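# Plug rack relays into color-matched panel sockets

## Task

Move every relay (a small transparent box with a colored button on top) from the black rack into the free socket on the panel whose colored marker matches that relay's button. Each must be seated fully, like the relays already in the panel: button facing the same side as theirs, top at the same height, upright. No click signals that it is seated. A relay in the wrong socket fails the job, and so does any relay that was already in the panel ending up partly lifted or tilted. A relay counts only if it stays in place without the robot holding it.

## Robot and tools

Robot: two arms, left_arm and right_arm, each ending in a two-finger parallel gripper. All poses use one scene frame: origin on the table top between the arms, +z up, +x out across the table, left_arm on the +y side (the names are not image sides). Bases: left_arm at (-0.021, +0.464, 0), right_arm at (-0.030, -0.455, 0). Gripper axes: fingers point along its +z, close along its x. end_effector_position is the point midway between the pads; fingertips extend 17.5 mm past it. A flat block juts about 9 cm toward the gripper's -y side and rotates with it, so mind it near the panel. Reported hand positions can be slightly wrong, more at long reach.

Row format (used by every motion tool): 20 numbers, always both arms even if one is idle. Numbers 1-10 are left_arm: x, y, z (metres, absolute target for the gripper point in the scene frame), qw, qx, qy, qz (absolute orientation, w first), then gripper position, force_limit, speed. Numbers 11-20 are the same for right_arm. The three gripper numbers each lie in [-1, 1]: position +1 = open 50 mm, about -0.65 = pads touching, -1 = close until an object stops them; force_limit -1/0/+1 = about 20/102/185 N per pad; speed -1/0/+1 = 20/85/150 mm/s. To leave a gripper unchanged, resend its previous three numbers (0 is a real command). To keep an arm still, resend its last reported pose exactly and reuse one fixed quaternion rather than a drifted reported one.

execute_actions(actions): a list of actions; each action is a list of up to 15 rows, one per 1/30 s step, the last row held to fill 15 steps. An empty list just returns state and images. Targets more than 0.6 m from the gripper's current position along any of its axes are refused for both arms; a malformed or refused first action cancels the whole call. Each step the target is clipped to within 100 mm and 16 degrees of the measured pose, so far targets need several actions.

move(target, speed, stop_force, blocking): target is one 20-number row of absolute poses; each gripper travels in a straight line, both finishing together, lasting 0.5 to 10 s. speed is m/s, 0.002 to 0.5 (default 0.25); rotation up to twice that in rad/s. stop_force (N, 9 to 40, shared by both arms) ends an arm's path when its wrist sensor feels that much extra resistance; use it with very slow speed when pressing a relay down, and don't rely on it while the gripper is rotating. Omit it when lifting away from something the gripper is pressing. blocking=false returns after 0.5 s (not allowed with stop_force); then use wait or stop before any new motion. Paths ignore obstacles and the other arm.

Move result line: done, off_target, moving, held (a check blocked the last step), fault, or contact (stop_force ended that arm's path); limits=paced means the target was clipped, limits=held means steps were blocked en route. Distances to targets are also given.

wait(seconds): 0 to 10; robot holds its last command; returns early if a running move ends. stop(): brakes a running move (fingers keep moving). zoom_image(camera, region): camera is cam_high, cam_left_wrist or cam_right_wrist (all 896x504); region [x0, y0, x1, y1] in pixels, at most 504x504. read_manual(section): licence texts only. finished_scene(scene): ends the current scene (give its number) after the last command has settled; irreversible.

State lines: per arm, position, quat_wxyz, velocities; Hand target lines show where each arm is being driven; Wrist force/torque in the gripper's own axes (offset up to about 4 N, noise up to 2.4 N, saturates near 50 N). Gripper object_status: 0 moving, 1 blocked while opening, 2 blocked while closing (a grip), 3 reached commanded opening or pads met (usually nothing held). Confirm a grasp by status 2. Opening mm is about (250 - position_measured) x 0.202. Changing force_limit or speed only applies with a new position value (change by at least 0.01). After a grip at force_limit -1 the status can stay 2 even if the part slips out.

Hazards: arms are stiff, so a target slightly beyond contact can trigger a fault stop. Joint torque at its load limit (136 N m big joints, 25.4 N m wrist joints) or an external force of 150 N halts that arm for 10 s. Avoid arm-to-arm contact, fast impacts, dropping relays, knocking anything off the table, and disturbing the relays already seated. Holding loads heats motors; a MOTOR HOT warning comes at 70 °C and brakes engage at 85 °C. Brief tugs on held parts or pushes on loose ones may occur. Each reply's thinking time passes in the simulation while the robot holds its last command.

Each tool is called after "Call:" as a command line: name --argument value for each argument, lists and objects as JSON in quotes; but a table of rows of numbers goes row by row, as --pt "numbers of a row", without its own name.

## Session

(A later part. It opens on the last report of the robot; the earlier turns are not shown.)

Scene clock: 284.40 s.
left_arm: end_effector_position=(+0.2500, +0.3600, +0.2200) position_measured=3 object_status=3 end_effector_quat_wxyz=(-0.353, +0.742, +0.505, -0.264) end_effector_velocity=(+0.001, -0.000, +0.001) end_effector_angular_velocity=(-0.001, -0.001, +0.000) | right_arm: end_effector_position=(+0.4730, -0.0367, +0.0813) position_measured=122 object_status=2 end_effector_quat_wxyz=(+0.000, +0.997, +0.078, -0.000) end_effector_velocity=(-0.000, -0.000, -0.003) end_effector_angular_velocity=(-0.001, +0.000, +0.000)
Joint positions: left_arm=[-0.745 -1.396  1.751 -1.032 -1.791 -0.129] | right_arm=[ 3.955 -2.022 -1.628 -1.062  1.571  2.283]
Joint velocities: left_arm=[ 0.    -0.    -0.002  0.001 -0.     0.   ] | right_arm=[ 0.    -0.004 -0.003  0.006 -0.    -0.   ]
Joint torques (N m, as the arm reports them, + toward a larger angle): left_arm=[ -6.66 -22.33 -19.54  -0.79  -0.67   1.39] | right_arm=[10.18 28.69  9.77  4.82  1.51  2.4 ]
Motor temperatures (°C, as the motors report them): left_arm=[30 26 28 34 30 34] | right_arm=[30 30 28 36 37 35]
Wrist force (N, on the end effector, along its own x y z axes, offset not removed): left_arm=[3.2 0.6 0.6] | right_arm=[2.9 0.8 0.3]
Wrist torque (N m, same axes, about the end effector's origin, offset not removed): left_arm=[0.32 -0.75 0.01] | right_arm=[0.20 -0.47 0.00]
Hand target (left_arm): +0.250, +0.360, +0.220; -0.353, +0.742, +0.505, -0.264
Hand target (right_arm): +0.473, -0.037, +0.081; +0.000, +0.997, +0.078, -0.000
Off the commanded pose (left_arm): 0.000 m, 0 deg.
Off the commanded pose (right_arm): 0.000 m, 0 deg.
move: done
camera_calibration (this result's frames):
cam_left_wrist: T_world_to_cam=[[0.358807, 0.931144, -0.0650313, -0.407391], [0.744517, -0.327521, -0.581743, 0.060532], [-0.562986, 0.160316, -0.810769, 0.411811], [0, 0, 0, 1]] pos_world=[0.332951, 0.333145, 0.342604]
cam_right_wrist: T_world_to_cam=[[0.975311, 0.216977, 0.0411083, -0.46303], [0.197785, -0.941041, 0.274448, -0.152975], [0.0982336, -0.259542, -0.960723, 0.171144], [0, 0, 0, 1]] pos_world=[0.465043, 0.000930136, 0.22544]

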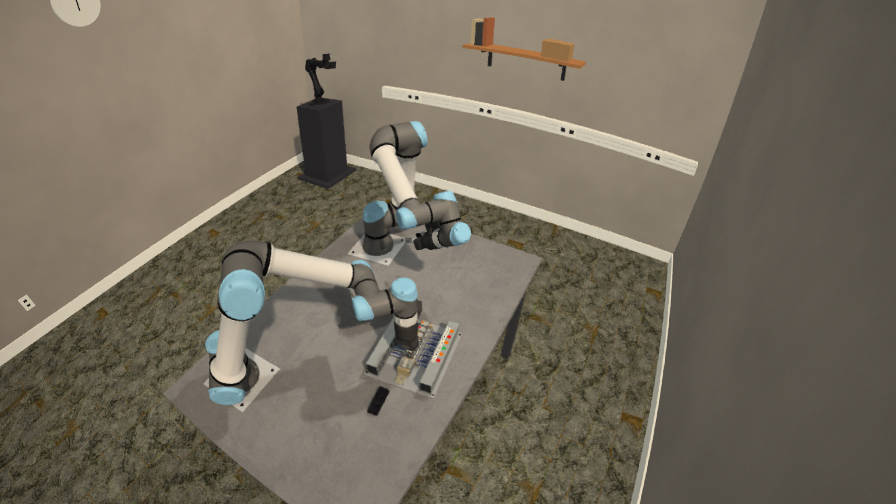

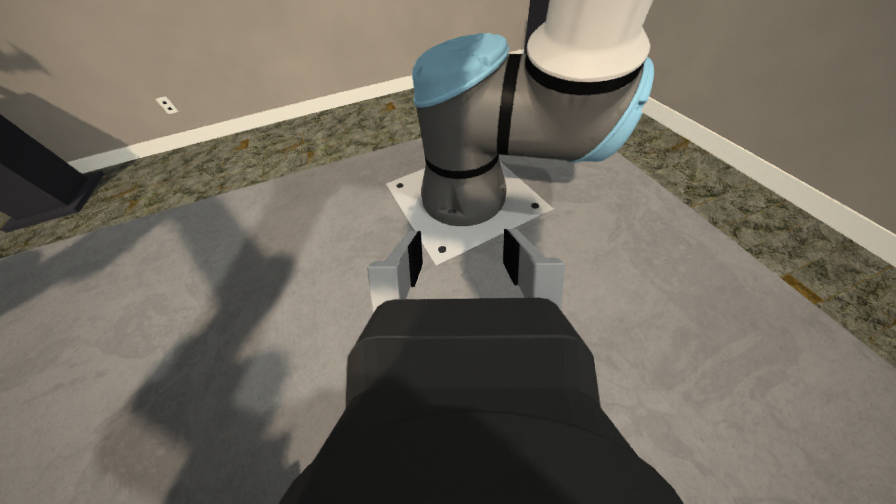

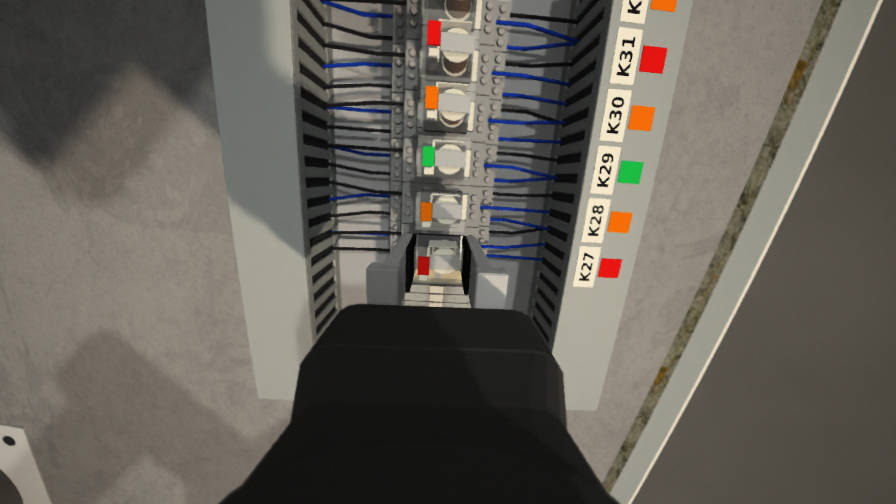

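Call:
move --target '[0.25,0.36,0.22,-0.353,0.742,0.505,-0.264,1,0,0,0.4730,-0.0367,0.0775,0,0.99692,0.07846,0,-1,0,-0.5]' --speed 0.012 --stop_force 15

Call:
move --target '[0.25,0.36,0.22,-0.353,0.742,0.505,-0.264,1,0,0,0.4730,-0.0367,0.066,0,0.99692,0.07846,0,-1,0,-0.5]' --speed 0.003 --stop_force 20

Scene clock: 286.97 s.
left_arm: end_effector_position=(+0.2500, +0.3600, +0.2200) position_measured=3 object_status=3 end_effector_quat_wxyz=(-0.353, +0.742, +0.505, -0.264) end_effector_velocity=(+0.001, -0.000, +0.000) end_effector_angular_velocity=(-0.001, -0.002, +0.000) | right_arm: end_effector_position=(+0.4730, -0.0367, +0.0777) position_measured=122 object_status=2 end_effector_quat_wxyz=(+0.000, +0.997, +0.078, -0.000) end_effector_velocity=(-0.000, -0.000, -0.002) end_effector_angular_velocity=(-0.000, +0.000, +0.000)
Joint positions: left_arm=[-0.745 -1.396  1.751 -1.032 -1.791 -0.129] | right_arm=[ 3.955 -2.026 -1.633 -1.054  1.571  2.283]
Joint velocities: left_arm=[ 0.     0.    -0.002 -0.     0.    -0.   ] | right_arm=[ 0.    -0.002 -0.002  0.003 -0.    -0.   ]
Joint torques (N m, as the arm reports them, + toward a larger angle): left_arm=[ -6.57 -23.35 -18.79  -0.81  -0.76   1.11] | right_arm=[ 8.28 30.17 12.5   4.68  1.45  2.3 ]
Motor temperatures (°C, as the motors report them): left_arm=[30 26 28 34 30 34] | right_arm=[30 30 28 36 37 35]
Wrist force (N, on the end effector, along its own x y z axes, offset not removed): left_arm=[2.5 0.0 0.5] | right_arm=[0.1 0.0 0.3]
Wrist torque (N m, same axes, about the end effector's origin, offset not removed): left_arm=[0.10 -0.59 0.04] | right_arm=[0.04 -0.05 0.04]
Hand target (left_arm): +0.250, +0.360, +0.220; -0.353, +0.742, +0.505, -0.264
Hand target (right_arm): +0.473, -0.037, +0.078; +0.000, +0.997, +0.078, -0.000
Off the commanded pose (left_arm): 0.000 m, 0 deg.
Off the commanded pose (right_arm): 0.000 m, 0 deg.
move: done
camera_calibration (this result's frames):
cam_left_wrist: T_world_to_cam=[[0.358807, 0.931144, -0.0650313, -0.407391], [0.744517, -0.327521, -0.581743, 0.060532], [-0.562986, 0.160316, -0.810769, 0.411811], [0, 0, 0, 1]] pos_world=[0.332951, 0.333145, 0.342604]
cam_right_wrist: T_world_to_cam=[[0.975311, 0.216977, 0.0411168, -0.462895], [0.197783, -0.941044, 0.274442, -0.151969], [0.0982402, -0.259534, -0.960724, 0.167662], [0, 0, 0, 1]] pos_world=[0.465053, 0.000942032, 0.221816]

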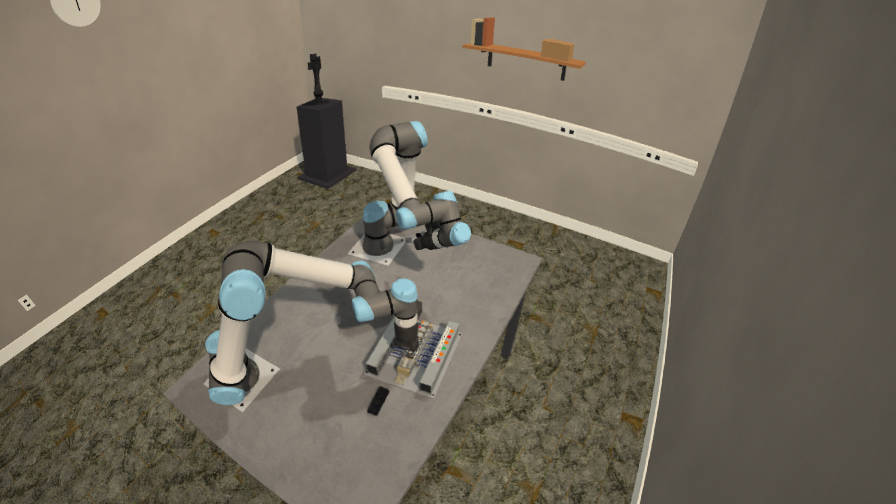

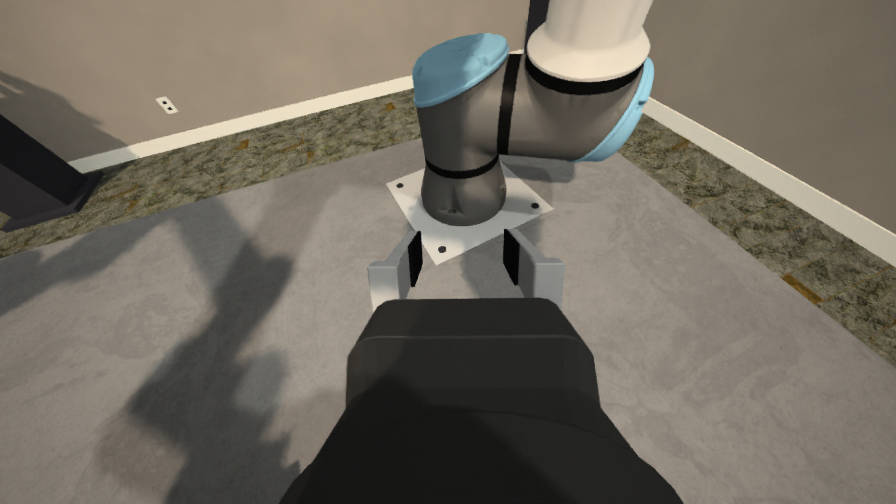

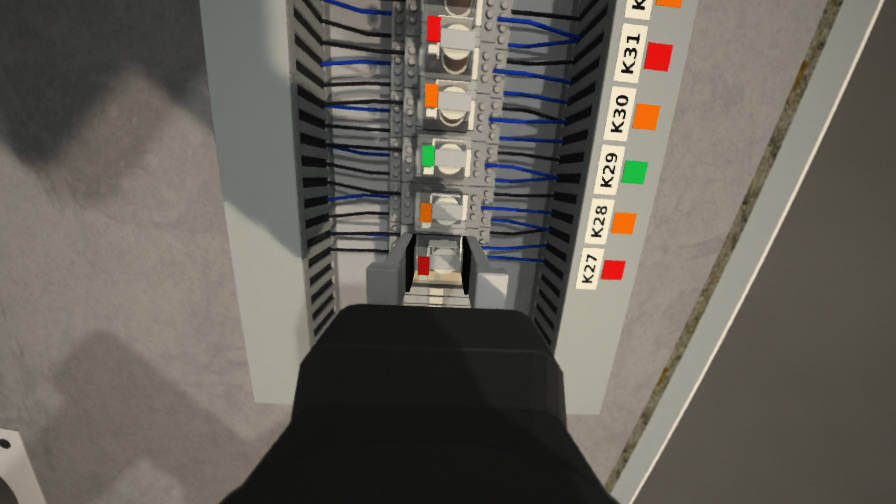

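Scene clock: 288.07 s.
left_arm: end_effector_position=(+0.2500, +0.3600, +0.2200) position_measured=3 object_status=3 end_effector_quat_wxyz=(-0.353, +0.742, +0.505, -0.264) end_effector_velocity=(-0.000, -0.000, +0.000) end_effector_angular_velocity=(+0.000, +0.001, -0.000) | right_arm: end_effector_position=(+0.4730, -0.0367, +0.0755) position_measured=122 object_status=2 end_effector_quat_wxyz=(-0.000, +0.997, +0.078, -0.000) end_effector_velocity=(-0.001, -0.001, -0.001) end_effector_angular_velocity=(-0.003, +0.002, +0.000)
Joint positions: left_arm=[-0.745 -1.396  1.751 -1.032 -1.791 -0.129] | right_arm=[ 3.955 -2.029 -1.635 -1.048  1.571  2.283]
Joint velocities: left_arm=[-0. -0.  0.  0. -0.  0.] | right_arm=[ 0.    -0.     0.    -0.004 -0.     0.   ]
Joint torques (N m, as the arm reports them, + toward a larger angle): left_arm=[ -8.63 -22.29 -18.52  -0.8   -0.72   1.16] | right_arm=[10.25 31.57 17.64  1.03 -0.72  2.51]
Motor temperatures (°C, as the motors report them): left_arm=[30 26 28 34 30 34] | right_arm=[30 30 28 36 37 35]
Wrist force (N, on the end effector, along its own x y z axes, offset not removed): left_arm=[3.9 -0.9 1.5] | right_arm=[-7.5 2.6 -23.5]
Wrist torque (N m, same axes, about the end effector's origin, offset not removed): left_arm=[-0.09 -0.85 0.07] | right_arm=[0.21 -0.37 0.10]
Hand target (left_arm): +0.250, +0.360, +0.220; -0.353, +0.742, +0.505, -0.264
Hand target (right_arm): +0.473, -0.037, +0.076; -0.000, +0.997, +0.078, +0.000
Off the commanded pose (left_arm): 0.000 m, 0 deg.
Off the commanded pose (right_arm): 0.009 m, 0 deg.
move: contact (right_arm)
camera_calibration (this result's frames):
cam_left_wrist: T_world_to_cam=[[0.358807, 0.931144, -0.0650312, -0.407391], [0.744517, -0.327521, -0.581743, 0.060532], [-0.562986, 0.160317, -0.810769, 0.411811], [0, 0, 0, 1]] pos_world=[0.332951, 0.333145, 0.342604]
cam_right_wrist: T_world_to_cam=[[0.975313, 0.216972, 0.0410765, -0.462774], [0.197801, -0.941073, 0.274327, -0.151345], [0.0981774, -0.25943, -0.960759, 0.165579], [0, 0, 0, 1]] pos_world=[0.46503, 0.000938696, 0.219609]

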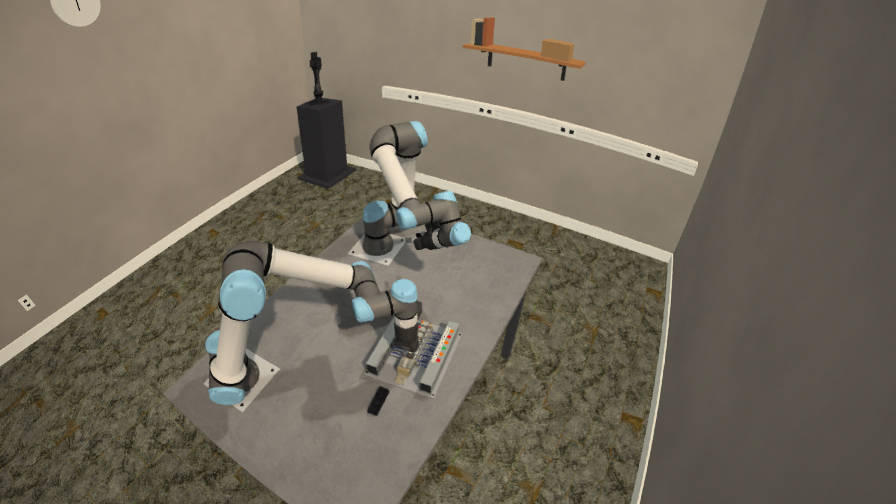

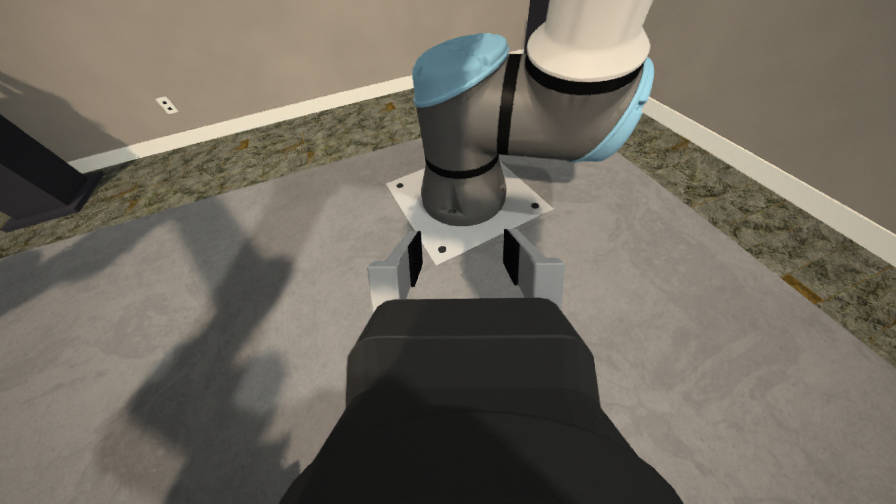

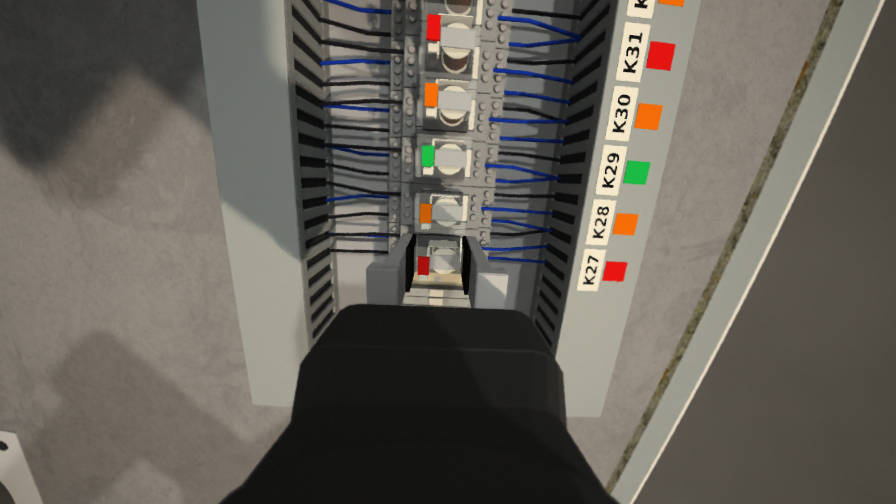

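Call:
execute_actions --actions '[[[0.25,0.36,0.22,-0.353,0.742,0.505,-0.264,1,0,0,0.4730,-0.0367,0.0758,0,0.99692,0.07846,0,-1,0,-0.5],[0.25,0.36,0.22,-0.353,0.742,0.505,-0.264,1,0,0,0.4730,-0.0367,0.0761,0,0.99692,0.07846,0,-1,0,-0.5],[0.25,0.36,0.22,-0.353,0.742,0.505,-0.264,1,0,0,0.4730,-0.0367,0.0764,0,0.99692,0.07846,0,-1,0,-0.5],[0.25,0.36,0.22,-0.353,0.742,0.505,-0.264,1,0,0,0.4729,-0.0367,0.0767,0,0.99692,0.07846,0,-1,0,-0.5],[0.25,0.36,0.22,-0.353,0.742,0.505,-0.264,1,0,0,0.4728,-0.03675,0.0768,0,0.99692,0.07846,0,-1,0,-0.5],[0.25,0.36,0.22,-0.353,0.742,0.505,-0.264,1,0,0,0.4727,-0.0368,0.0768,0,0.99692,0.07846,0,-1,0,-0.5],[0.25,0.36,0.22,-0.353,0.742,0.505,-0.264,1,0,0,0.4726,-0.03685,0.0768,0,0.99692,0.07846,0,-1,0,-0.5]],[[0.25,0.36,0.22,-0.353,0.742,0.505,-0.264,1,0,0,0.4726,-0.03685,0.0768,0,0.99692,0.07846,0,-1,0,-0.5]]]'

Call:
move --target '[0.25,0.36,0.22,-0.353,0.742,0.505,-0.264,1,0,0,0.4726,-0.03685,0.066,0,0.99692,0.07846,0,-1,0,-0.5]' --speed 0.003 --stop_force 20

Scene clock: 295.10 s.
left_arm: end_effector_position=(+0.2500, +0.3600, +0.2200) position_measured=3 object_status=3 end_effector_quat_wxyz=(-0.353, +0.742, +0.505, -0.264) end_effector_velocity=(+0.000, +0.000, -0.000) end_effector_angular_velocity=(-0.000, -0.001, +0.001) | right_arm: end_effector_position=(+0.4726, -0.0369, +0.0768) position_measured=122 object_status=2 end_effector_quat_wxyz=(+0.000, +0.997, +0.078, +0.000) end_effector_velocity=(-0.000, -0.000, -0.001) end_effector_angular_velocity=(-0.001, +0.001, +0.000)
Joint positions: left_arm=[-0.745 -1.396  1.751 -1.032 -1.791 -0.129] | right_arm=[ 3.955 -2.026 -1.635 -1.051  1.571  2.283]
Joint velocities: left_arm=[ 0.001  0.    -0.001 -0.001  0.    -0.   ] | right_arm=[ 0.    -0.001 -0.    -0.001  0.     0.   ]
Joint torques (N m, as the arm reports them, + toward a larger angle): left_arm=[ -7.85 -22.68 -19.26  -0.83  -0.64   1.3 ] | right_arm=[13.28 57.63 10.69  1.86  0.53  2.42]
Motor temperatures (°C, as the motors report them): left_arm=[30 26 28 34 30 34] | right_arm=[30 30 28 36 37 35]
Wrist force (N, on the end effector, along its own x y z axes, offset not removed): left_arm=[3.4 -0.3 0.7] | right_arm=[0.6 1.6 0.2]
Wrist torque (N m, same axes, about the end effector's origin, offset not removed): left_arm=[0.13 -0.64 0.05] | right_arm=[0.29 -0.08 -0.02]
Hand target (left_arm): +0.250, +0.360, +0.220; -0.353, +0.742, +0.505, -0.264
Hand target (right_arm): +0.473, -0.037, +0.077; +0.000, +0.997, +0.078, +0.000
Off the commanded pose (left_arm): 0.000 m, 0 deg.
Off the commanded pose (right_arm): 0.000 m, 0 deg.
camera_calibration (this result's frames):
cam_left_wrist: T_world_to_cam=[[0.358807, 0.931144, -0.065031, -0.407391], [0.744516, -0.327521, -0.581743, 0.060532], [-0.562986, 0.160317, -0.810769, 0.411811], [0, 0, 0, 1]] pos_world=[0.332951, 0.333145, 0.342604]
cam_right_wrist: T_world_to_cam=[[0.975309, 0.216973, 0.0411642, -0.462461], [0.197764, -0.941036, 0.274481, -0.151795], [0.098292, -0.259563, -0.960711, 0.166801], [0, 0, 0, 1]] pos_world=[0.464667, 0.000792063, 0.22095]

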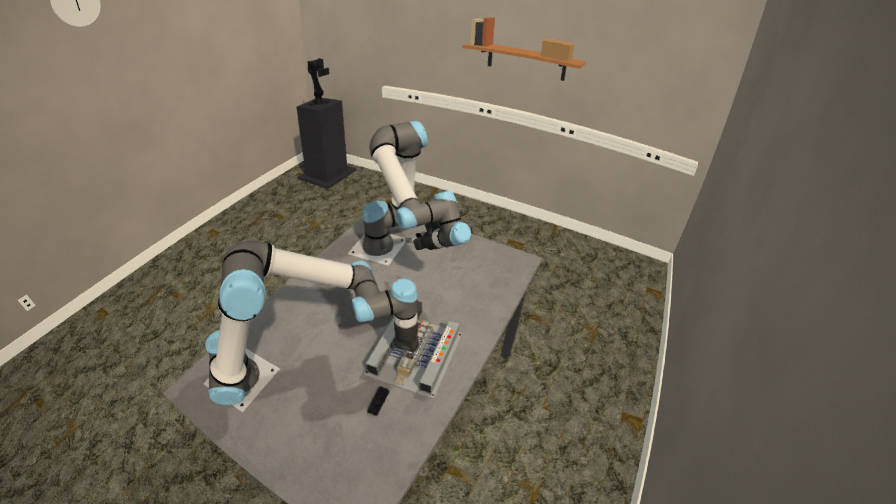

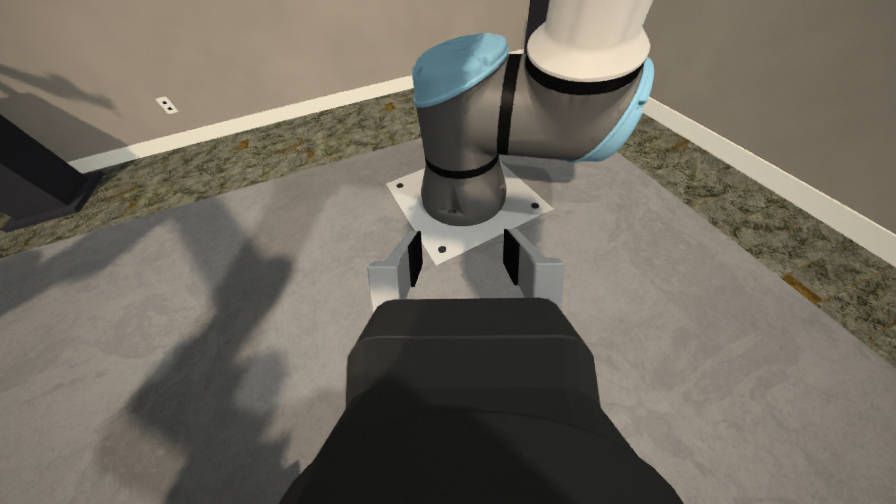

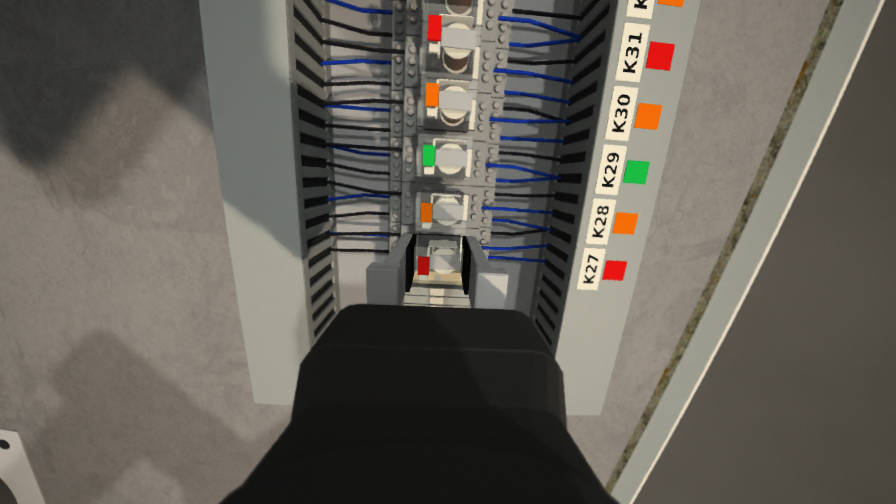

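Scene clock: 296.13 s.
left_arm: end_effector_position=(+0.2500, +0.3600, +0.2200) position_measured=3 object_status=3 end_effector_quat_wxyz=(-0.353, +0.742, +0.505, -0.264) end_effector_velocity=(+0.000, -0.000, +0.000) end_effector_angular_velocity=(-0.000, -0.000, +0.000) | right_arm: end_effector_position=(+0.4726, -0.0369, +0.0748) position_measured=122 object_status=2 end_effector_quat_wxyz=(+0.000, +0.997, +0.078, +0.000) end_effector_velocity=(-0.000, -0.000, -0.000) end_effector_angular_velocity=(-0.001, +0.001, +0.000)
Joint positions: left_arm=[-0.745 -1.396  1.751 -1.032 -1.791 -0.129] | right_arm=[ 3.955 -2.029 -1.637 -1.046  1.571  2.283]
Joint velocities: left_arm=[-0.  0. -0. -0. -0. -0.] | right_arm=[ 0.    -0.    -0.    -0.002 -0.     0.   ]
Joint torques (N m, as the arm reports them, + toward a larger angle): left_arm=[ -6.83 -23.1  -18.69  -1.1   -0.62   1.07] | right_arm=[13.53 32.76 16.   -0.31  0.65  2.16]
Motor temperatures (°C, as the motors report them): left_arm=[30 26 28 34 30 34] | right_arm=[30 30 28 36 37 35]
Wrist force (N, on the end effector, along its own x y z axes, offset not removed): left_arm=[2.2 0.9 0.1] | right_arm=[-1.1 2.1 -24.0]
Wrist torque (N m, same axes, about the end effector's origin, offset not removed): left_arm=[0.21 -0.55 0.07] | right_arm=[0.22 -0.10 0.11]
Hand target (left_arm): +0.250, +0.360, +0.220; -0.353, +0.742, +0.505, -0.264
Hand target (right_arm): +0.473, -0.037, +0.075; -0.000, +0.997, +0.078, +0.000
Off the commanded pose (left_arm): 0.000 m, 0 deg.
Off the commanded pose (right_arm): 0.009 m, 0 deg.
move: contact (right_arm)
camera_calibration (this result's frames):
cam_left_wrist: T_world_to_cam=[[0.358807, 0.931144, -0.0650311, -0.407391], [0.744517, -0.327521, -0.581743, 0.060532], [-0.562986, 0.160317, -0.810769, 0.411811], [0, 0, 0, 1]] pos_world=[0.332951, 0.333145, 0.342604]
cam_right_wrist: T_world_to_cam=[[0.975309, 0.216973, 0.0411671, -0.462361], [0.197765, -0.941042, 0.274462, -0.151244], [0.0982907, -0.259544, -0.960716, 0.164857], [0, 0, 0, 1]] pos_world=[0.464652, 0.000780174, 0.218925]

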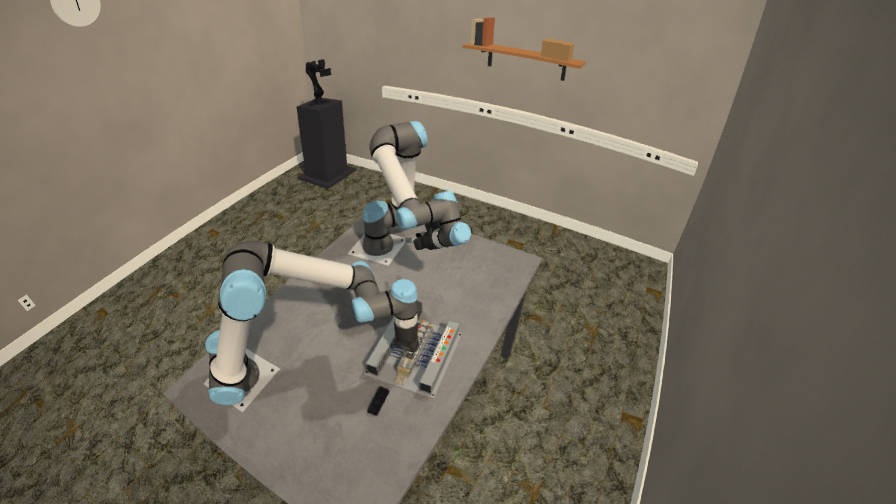

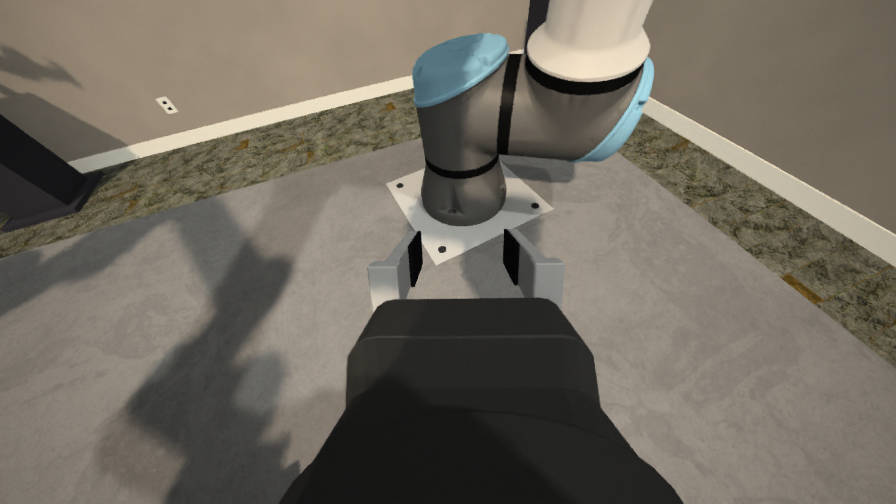

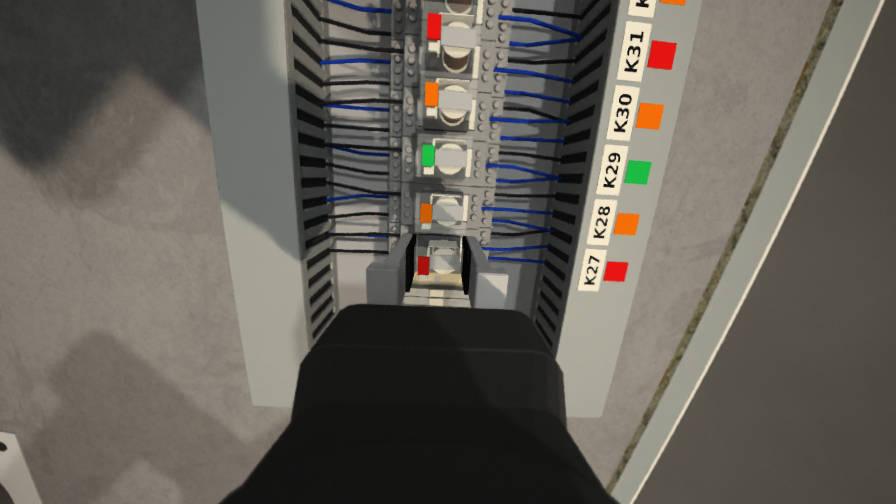

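Call:
move --target '[0.25,0.36,0.22,-0.353,0.742,0.505,-0.264,1,0,0,0.4725,-0.0369,0.066,0,0.99692,0.07846,0,-1,0,-0.5]' --speed 0.003 --stop_force 40

Scene clock: 300.27 s.
left_arm: end_effector_position=(+0.2500, +0.3600, +0.2200) position_measured=3 object_status=3 end_effector_quat_wxyz=(-0.353, +0.742, +0.505, -0.264) end_effector_velocity=(-0.000, +0.000, +0.000) end_effector_angular_velocity=(+0.000, +0.000, +0.001) | right_arm: end_effector_position=(+0.4726, -0.0369, +0.0701) position_measured=122 object_status=2 end_effector_quat_wxyz=(-0.000, +0.997, +0.078, +0.000) end_effector_velocity=(-0.000, -0.000, -0.000) end_effector_angular_velocity=(-0.001, +0.001, +0.000)
Joint positions: left_arm=[-0.745 -1.396  1.751 -1.032 -1.791 -0.129] | right_arm=[ 3.955 -2.034 -1.643 -1.035  1.571  2.283]
Joint velocities: left_arm=[ 0. -0.  0.  0. -0. -0.] | right_arm=[ 0.     0.    -0.    -0.002 -0.    -0.   ]
Joint torques (N m, as the arm reports them, + toward a larger angle): left_arm=[ -6.51 -23.39 -19.37  -0.83  -0.57   0.95] | right_arm=[15.04  7.67  5.1  -1.12  0.47  2.52]
Motor temperatures (°C, as the motors report them): left_arm=[30 26 28 34 30 34] | right_arm=[30 30 28 36 37 35]
Wrist force (N, on the end effector, along its own x y z axes, offset not removed): left_arm=[3.6 -2.1 0.7] | right_arm=[-8.8 10.7 -50.0]
Wrist torque (N m, same axes, about the end effector's origin, offset not removed): left_arm=[-0.34 -0.71 0.02] | right_arm=[0.11 -0.54 0.12]
Hand target (left_arm): +0.250, +0.360, +0.220; -0.353, +0.742, +0.505, -0.264
Hand target (right_arm): +0.473, -0.037, +0.070; -0.000, +0.997, +0.078, +0.000
Off the commanded pose (left_arm): 0.000 m, 0 deg.
Off the commanded pose (right_arm): 0.004 m, 0 deg.
move: contact (right_arm)
camera_calibration (this result's frames):
cam_left_wrist: T_world_to_cam=[[0.358807, 0.931144, -0.0650312, -0.407391], [0.744517, -0.327521, -0.581743, 0.0605319], [-0.562986, 0.160317, -0.810769, 0.411811], [0, 0, 0, 1]] pos_world=[0.332951, 0.333145, 0.342604]
cam_right_wrist: T_world_to_cam=[[0.975304, 0.216964, 0.0413305, -0.462144], [0.197727, -0.941087, 0.274334, -0.149941], [0.0984163, -0.259387, -0.960746, 0.160333], [0, 0, 0, 1]] pos_world=[0.464599, 0.000749221, 0.214274]

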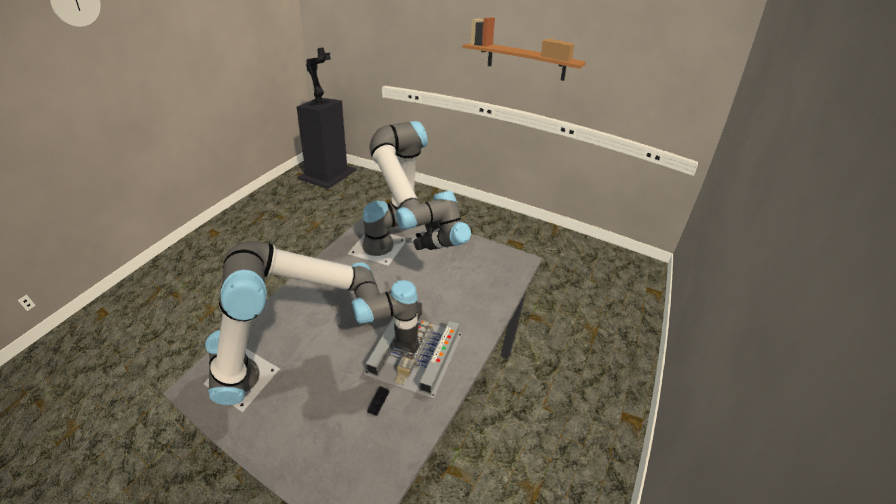

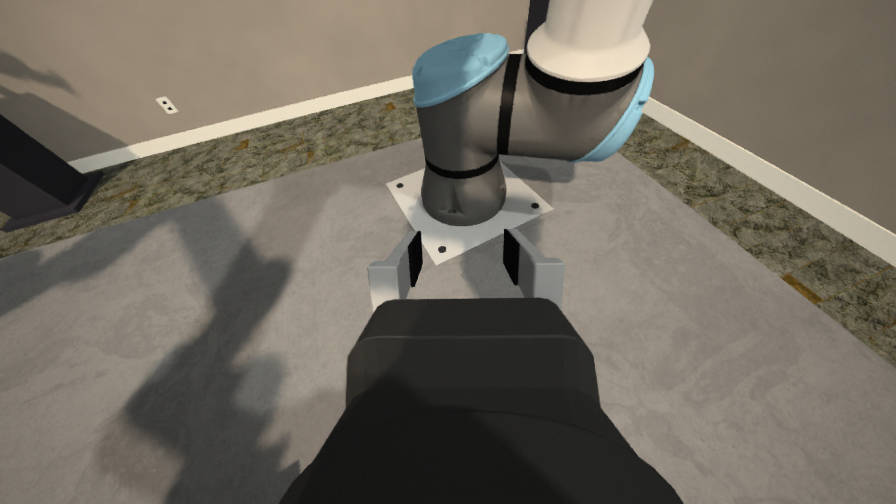

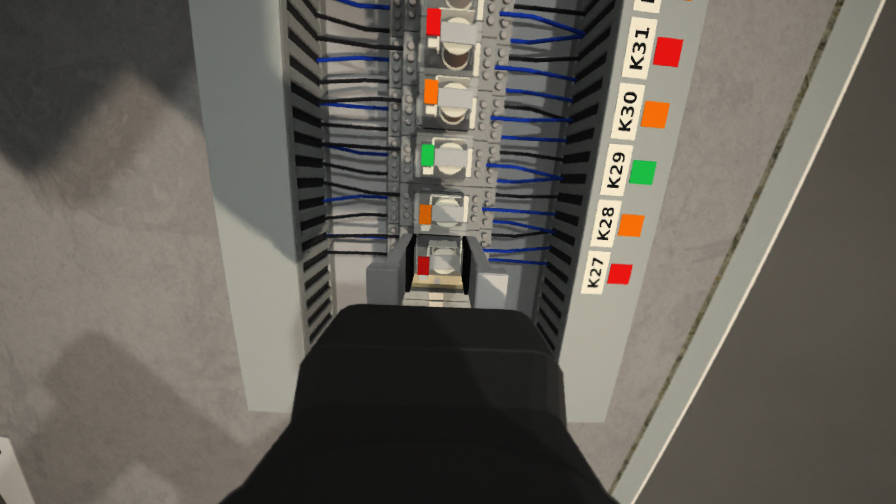

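Call:
execute_actions --actions '[[[0.25,0.36,0.22,-0.353,0.742,0.505,-0.264,1,0,0,0.47255,-0.0369,0.0700,0,0.99692,0.07846,0,-1,0,-0.5],[0.25,0.36,0.22,-0.353,0.742,0.505,-0.264,1,0,0,0.47255,-0.03695,0.06995,0,0.99692,0.07846,0,-1,0,-0.5],[0.25,0.36,0.22,-0.353,0.742,0.505,-0.264,1,0,0,0.4725,-0.03695,0.0699,0,0.99692,0.07846,0,-1,0,-0.5],[0.25,0.36,0.22,-0.353,0.742,0.505,-0.264,1,0,0,0.4725,-0.0370,0.06985,0,0.99692,0.07846,0,-1,0,-0.5],[0.25,0.36,0.22,-0.353,0.742,0.505,-0.264,1,0,0,0.4725,-0.0370,0.0698,0,0.99692,0.07846,0,-1,0,-0.5],[0.25,0.36,0.22,-0.353,0.742,0.505,-0.264,1,0,0,0.4725,-0.0370,0.06975,0,0.99692,0.07846,0,-1,0,-0.5],[0.25,0.36,0.22,-0.353,0.742,0.505,-0.264,1,0,0,0.4725,-0.0370,0.0697,0,0.99692,0.07846,0,-1,0,-0.5]]]'

Scene clock: 305.70 s.
left_arm: end_effector_position=(+0.2500, +0.3600, +0.2200) position_measured=3 object_status=3 end_effector_quat_wxyz=(-0.353, +0.742, +0.505, -0.264) end_effector_velocity=(+0.000, -0.001, +0.000) end_effector_angular_velocity=(-0.001, -0.001, -0.000) | right_arm: end_effector_position=(+0.4725, -0.0369, +0.0700) position_measured=122 object_status=2 end_effector_quat_wxyz=(-0.000, +0.997, +0.078, +0.000) end_effector_velocity=(-0.000, -0.000, -0.001) end_effector_angular_velocity=(-0.000, +0.000, +0.000)
Joint positions: left_arm=[-0.745 -1.396  1.751 -1.032 -1.791 -0.129] | right_arm=[ 3.955 -2.034 -1.643 -1.035  1.571  2.283]
Joint velocities: left_arm=[-0.     0.    -0.001 -0.001 -0.    -0.   ] | right_arm=[ 0.    -0.001 -0.001  0.001  0.    -0.   ]
Joint torques (N m, as the arm reports them, + toward a larger angle): left_arm=[ -6.73 -23.62 -17.36  -0.9   -0.61   1.13] | right_arm=[  7.14 -14.76 -13.09   1.69   0.41   0.03]
Motor temperatures (°C, as the motors report them): left_arm=[30 26 28 34 30 34] | right_arm=[30 30 28 36 37 35]
Wrist force (N, on the end effector, along its own x y z axes, offset not removed): left_arm=[2.7 -1.1 -0.2] | right_arm=[-9.8 13.1 -50.0]
Wrist torque (N m, same axes, about the end effector's origin, offset not removed): left_arm=[-0.12 -0.64 0.01] | right_arm=[0.48 -0.74 0.13]
Hand target (left_arm): +0.250, +0.360, +0.220; -0.353, +0.742, +0.505, -0.264
Hand target (right_arm): +0.472, -0.037, +0.070; +0.000, +0.997, +0.078, +0.000
Off the commanded pose (left_arm): 0.000 m, 0 deg.
Off the commanded pose (right_arm): 0.000 m, 0 deg.
camera_calibration (this result's frames):
cam_left_wrist: T_world_to_cam=[[0.358807, 0.931144, -0.0650313, -0.407391], [0.744517, -0.327521, -0.581743, 0.060532], [-0.562986, 0.160316, -0.810769, 0.411811], [0, 0, 0, 1]] pos_world=[0.332951, 0.333145, 0.342604]
cam_right_wrist: T_world_to_cam=[[0.975298, 0.216955, 0.0415286, -0.462126], [0.197684, -0.941144, 0.274169, -0.149888], [0.0985667, -0.259186, -0.960785, 0.160143], [0, 0, 0, 1]] pos_world=[0.464556, 0.000700941, 0.214149]

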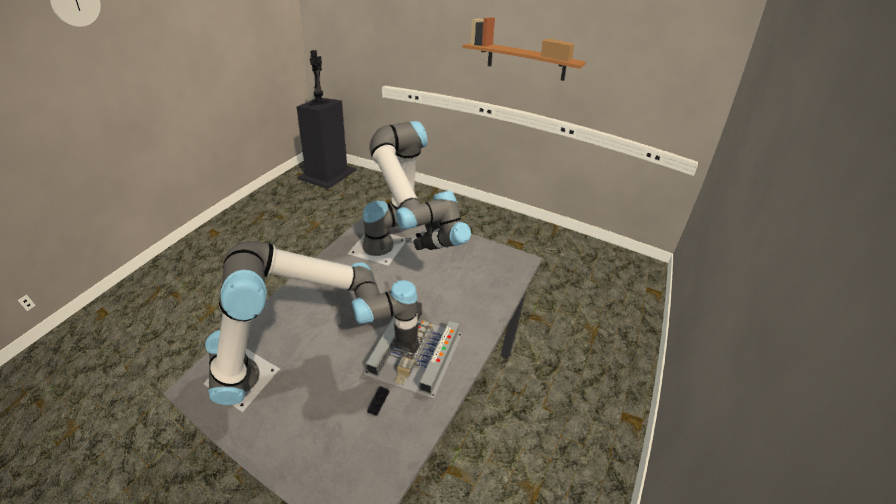

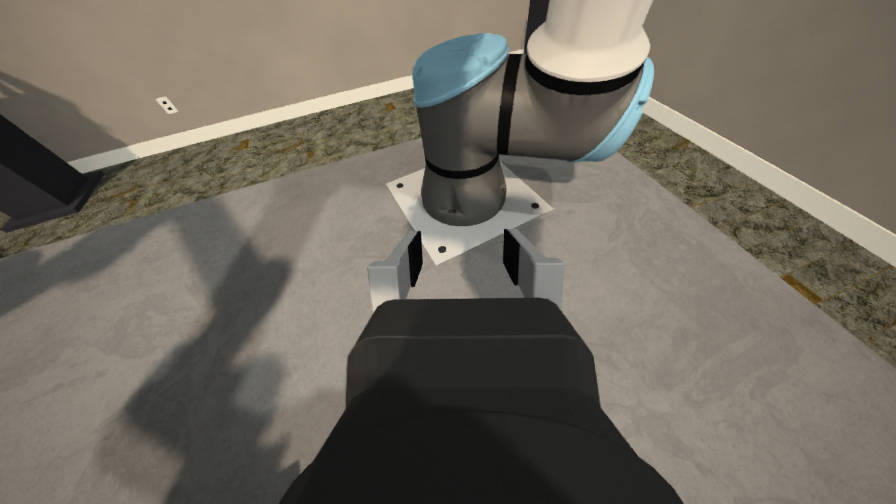

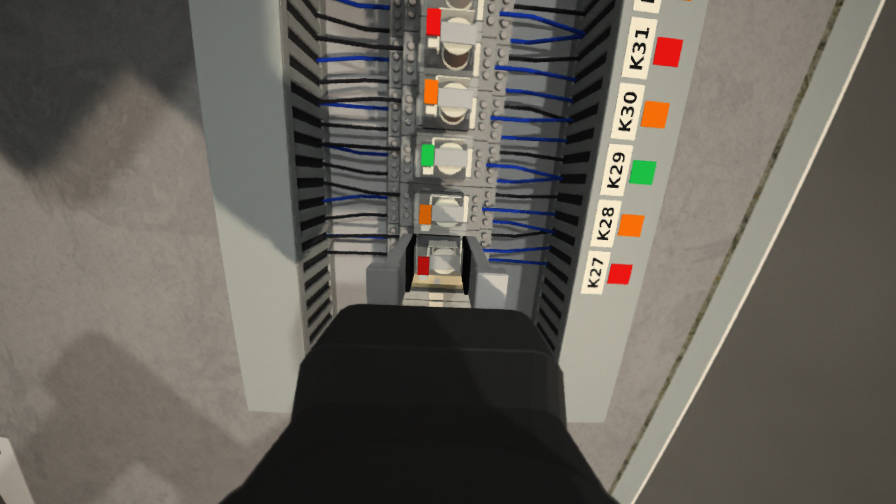

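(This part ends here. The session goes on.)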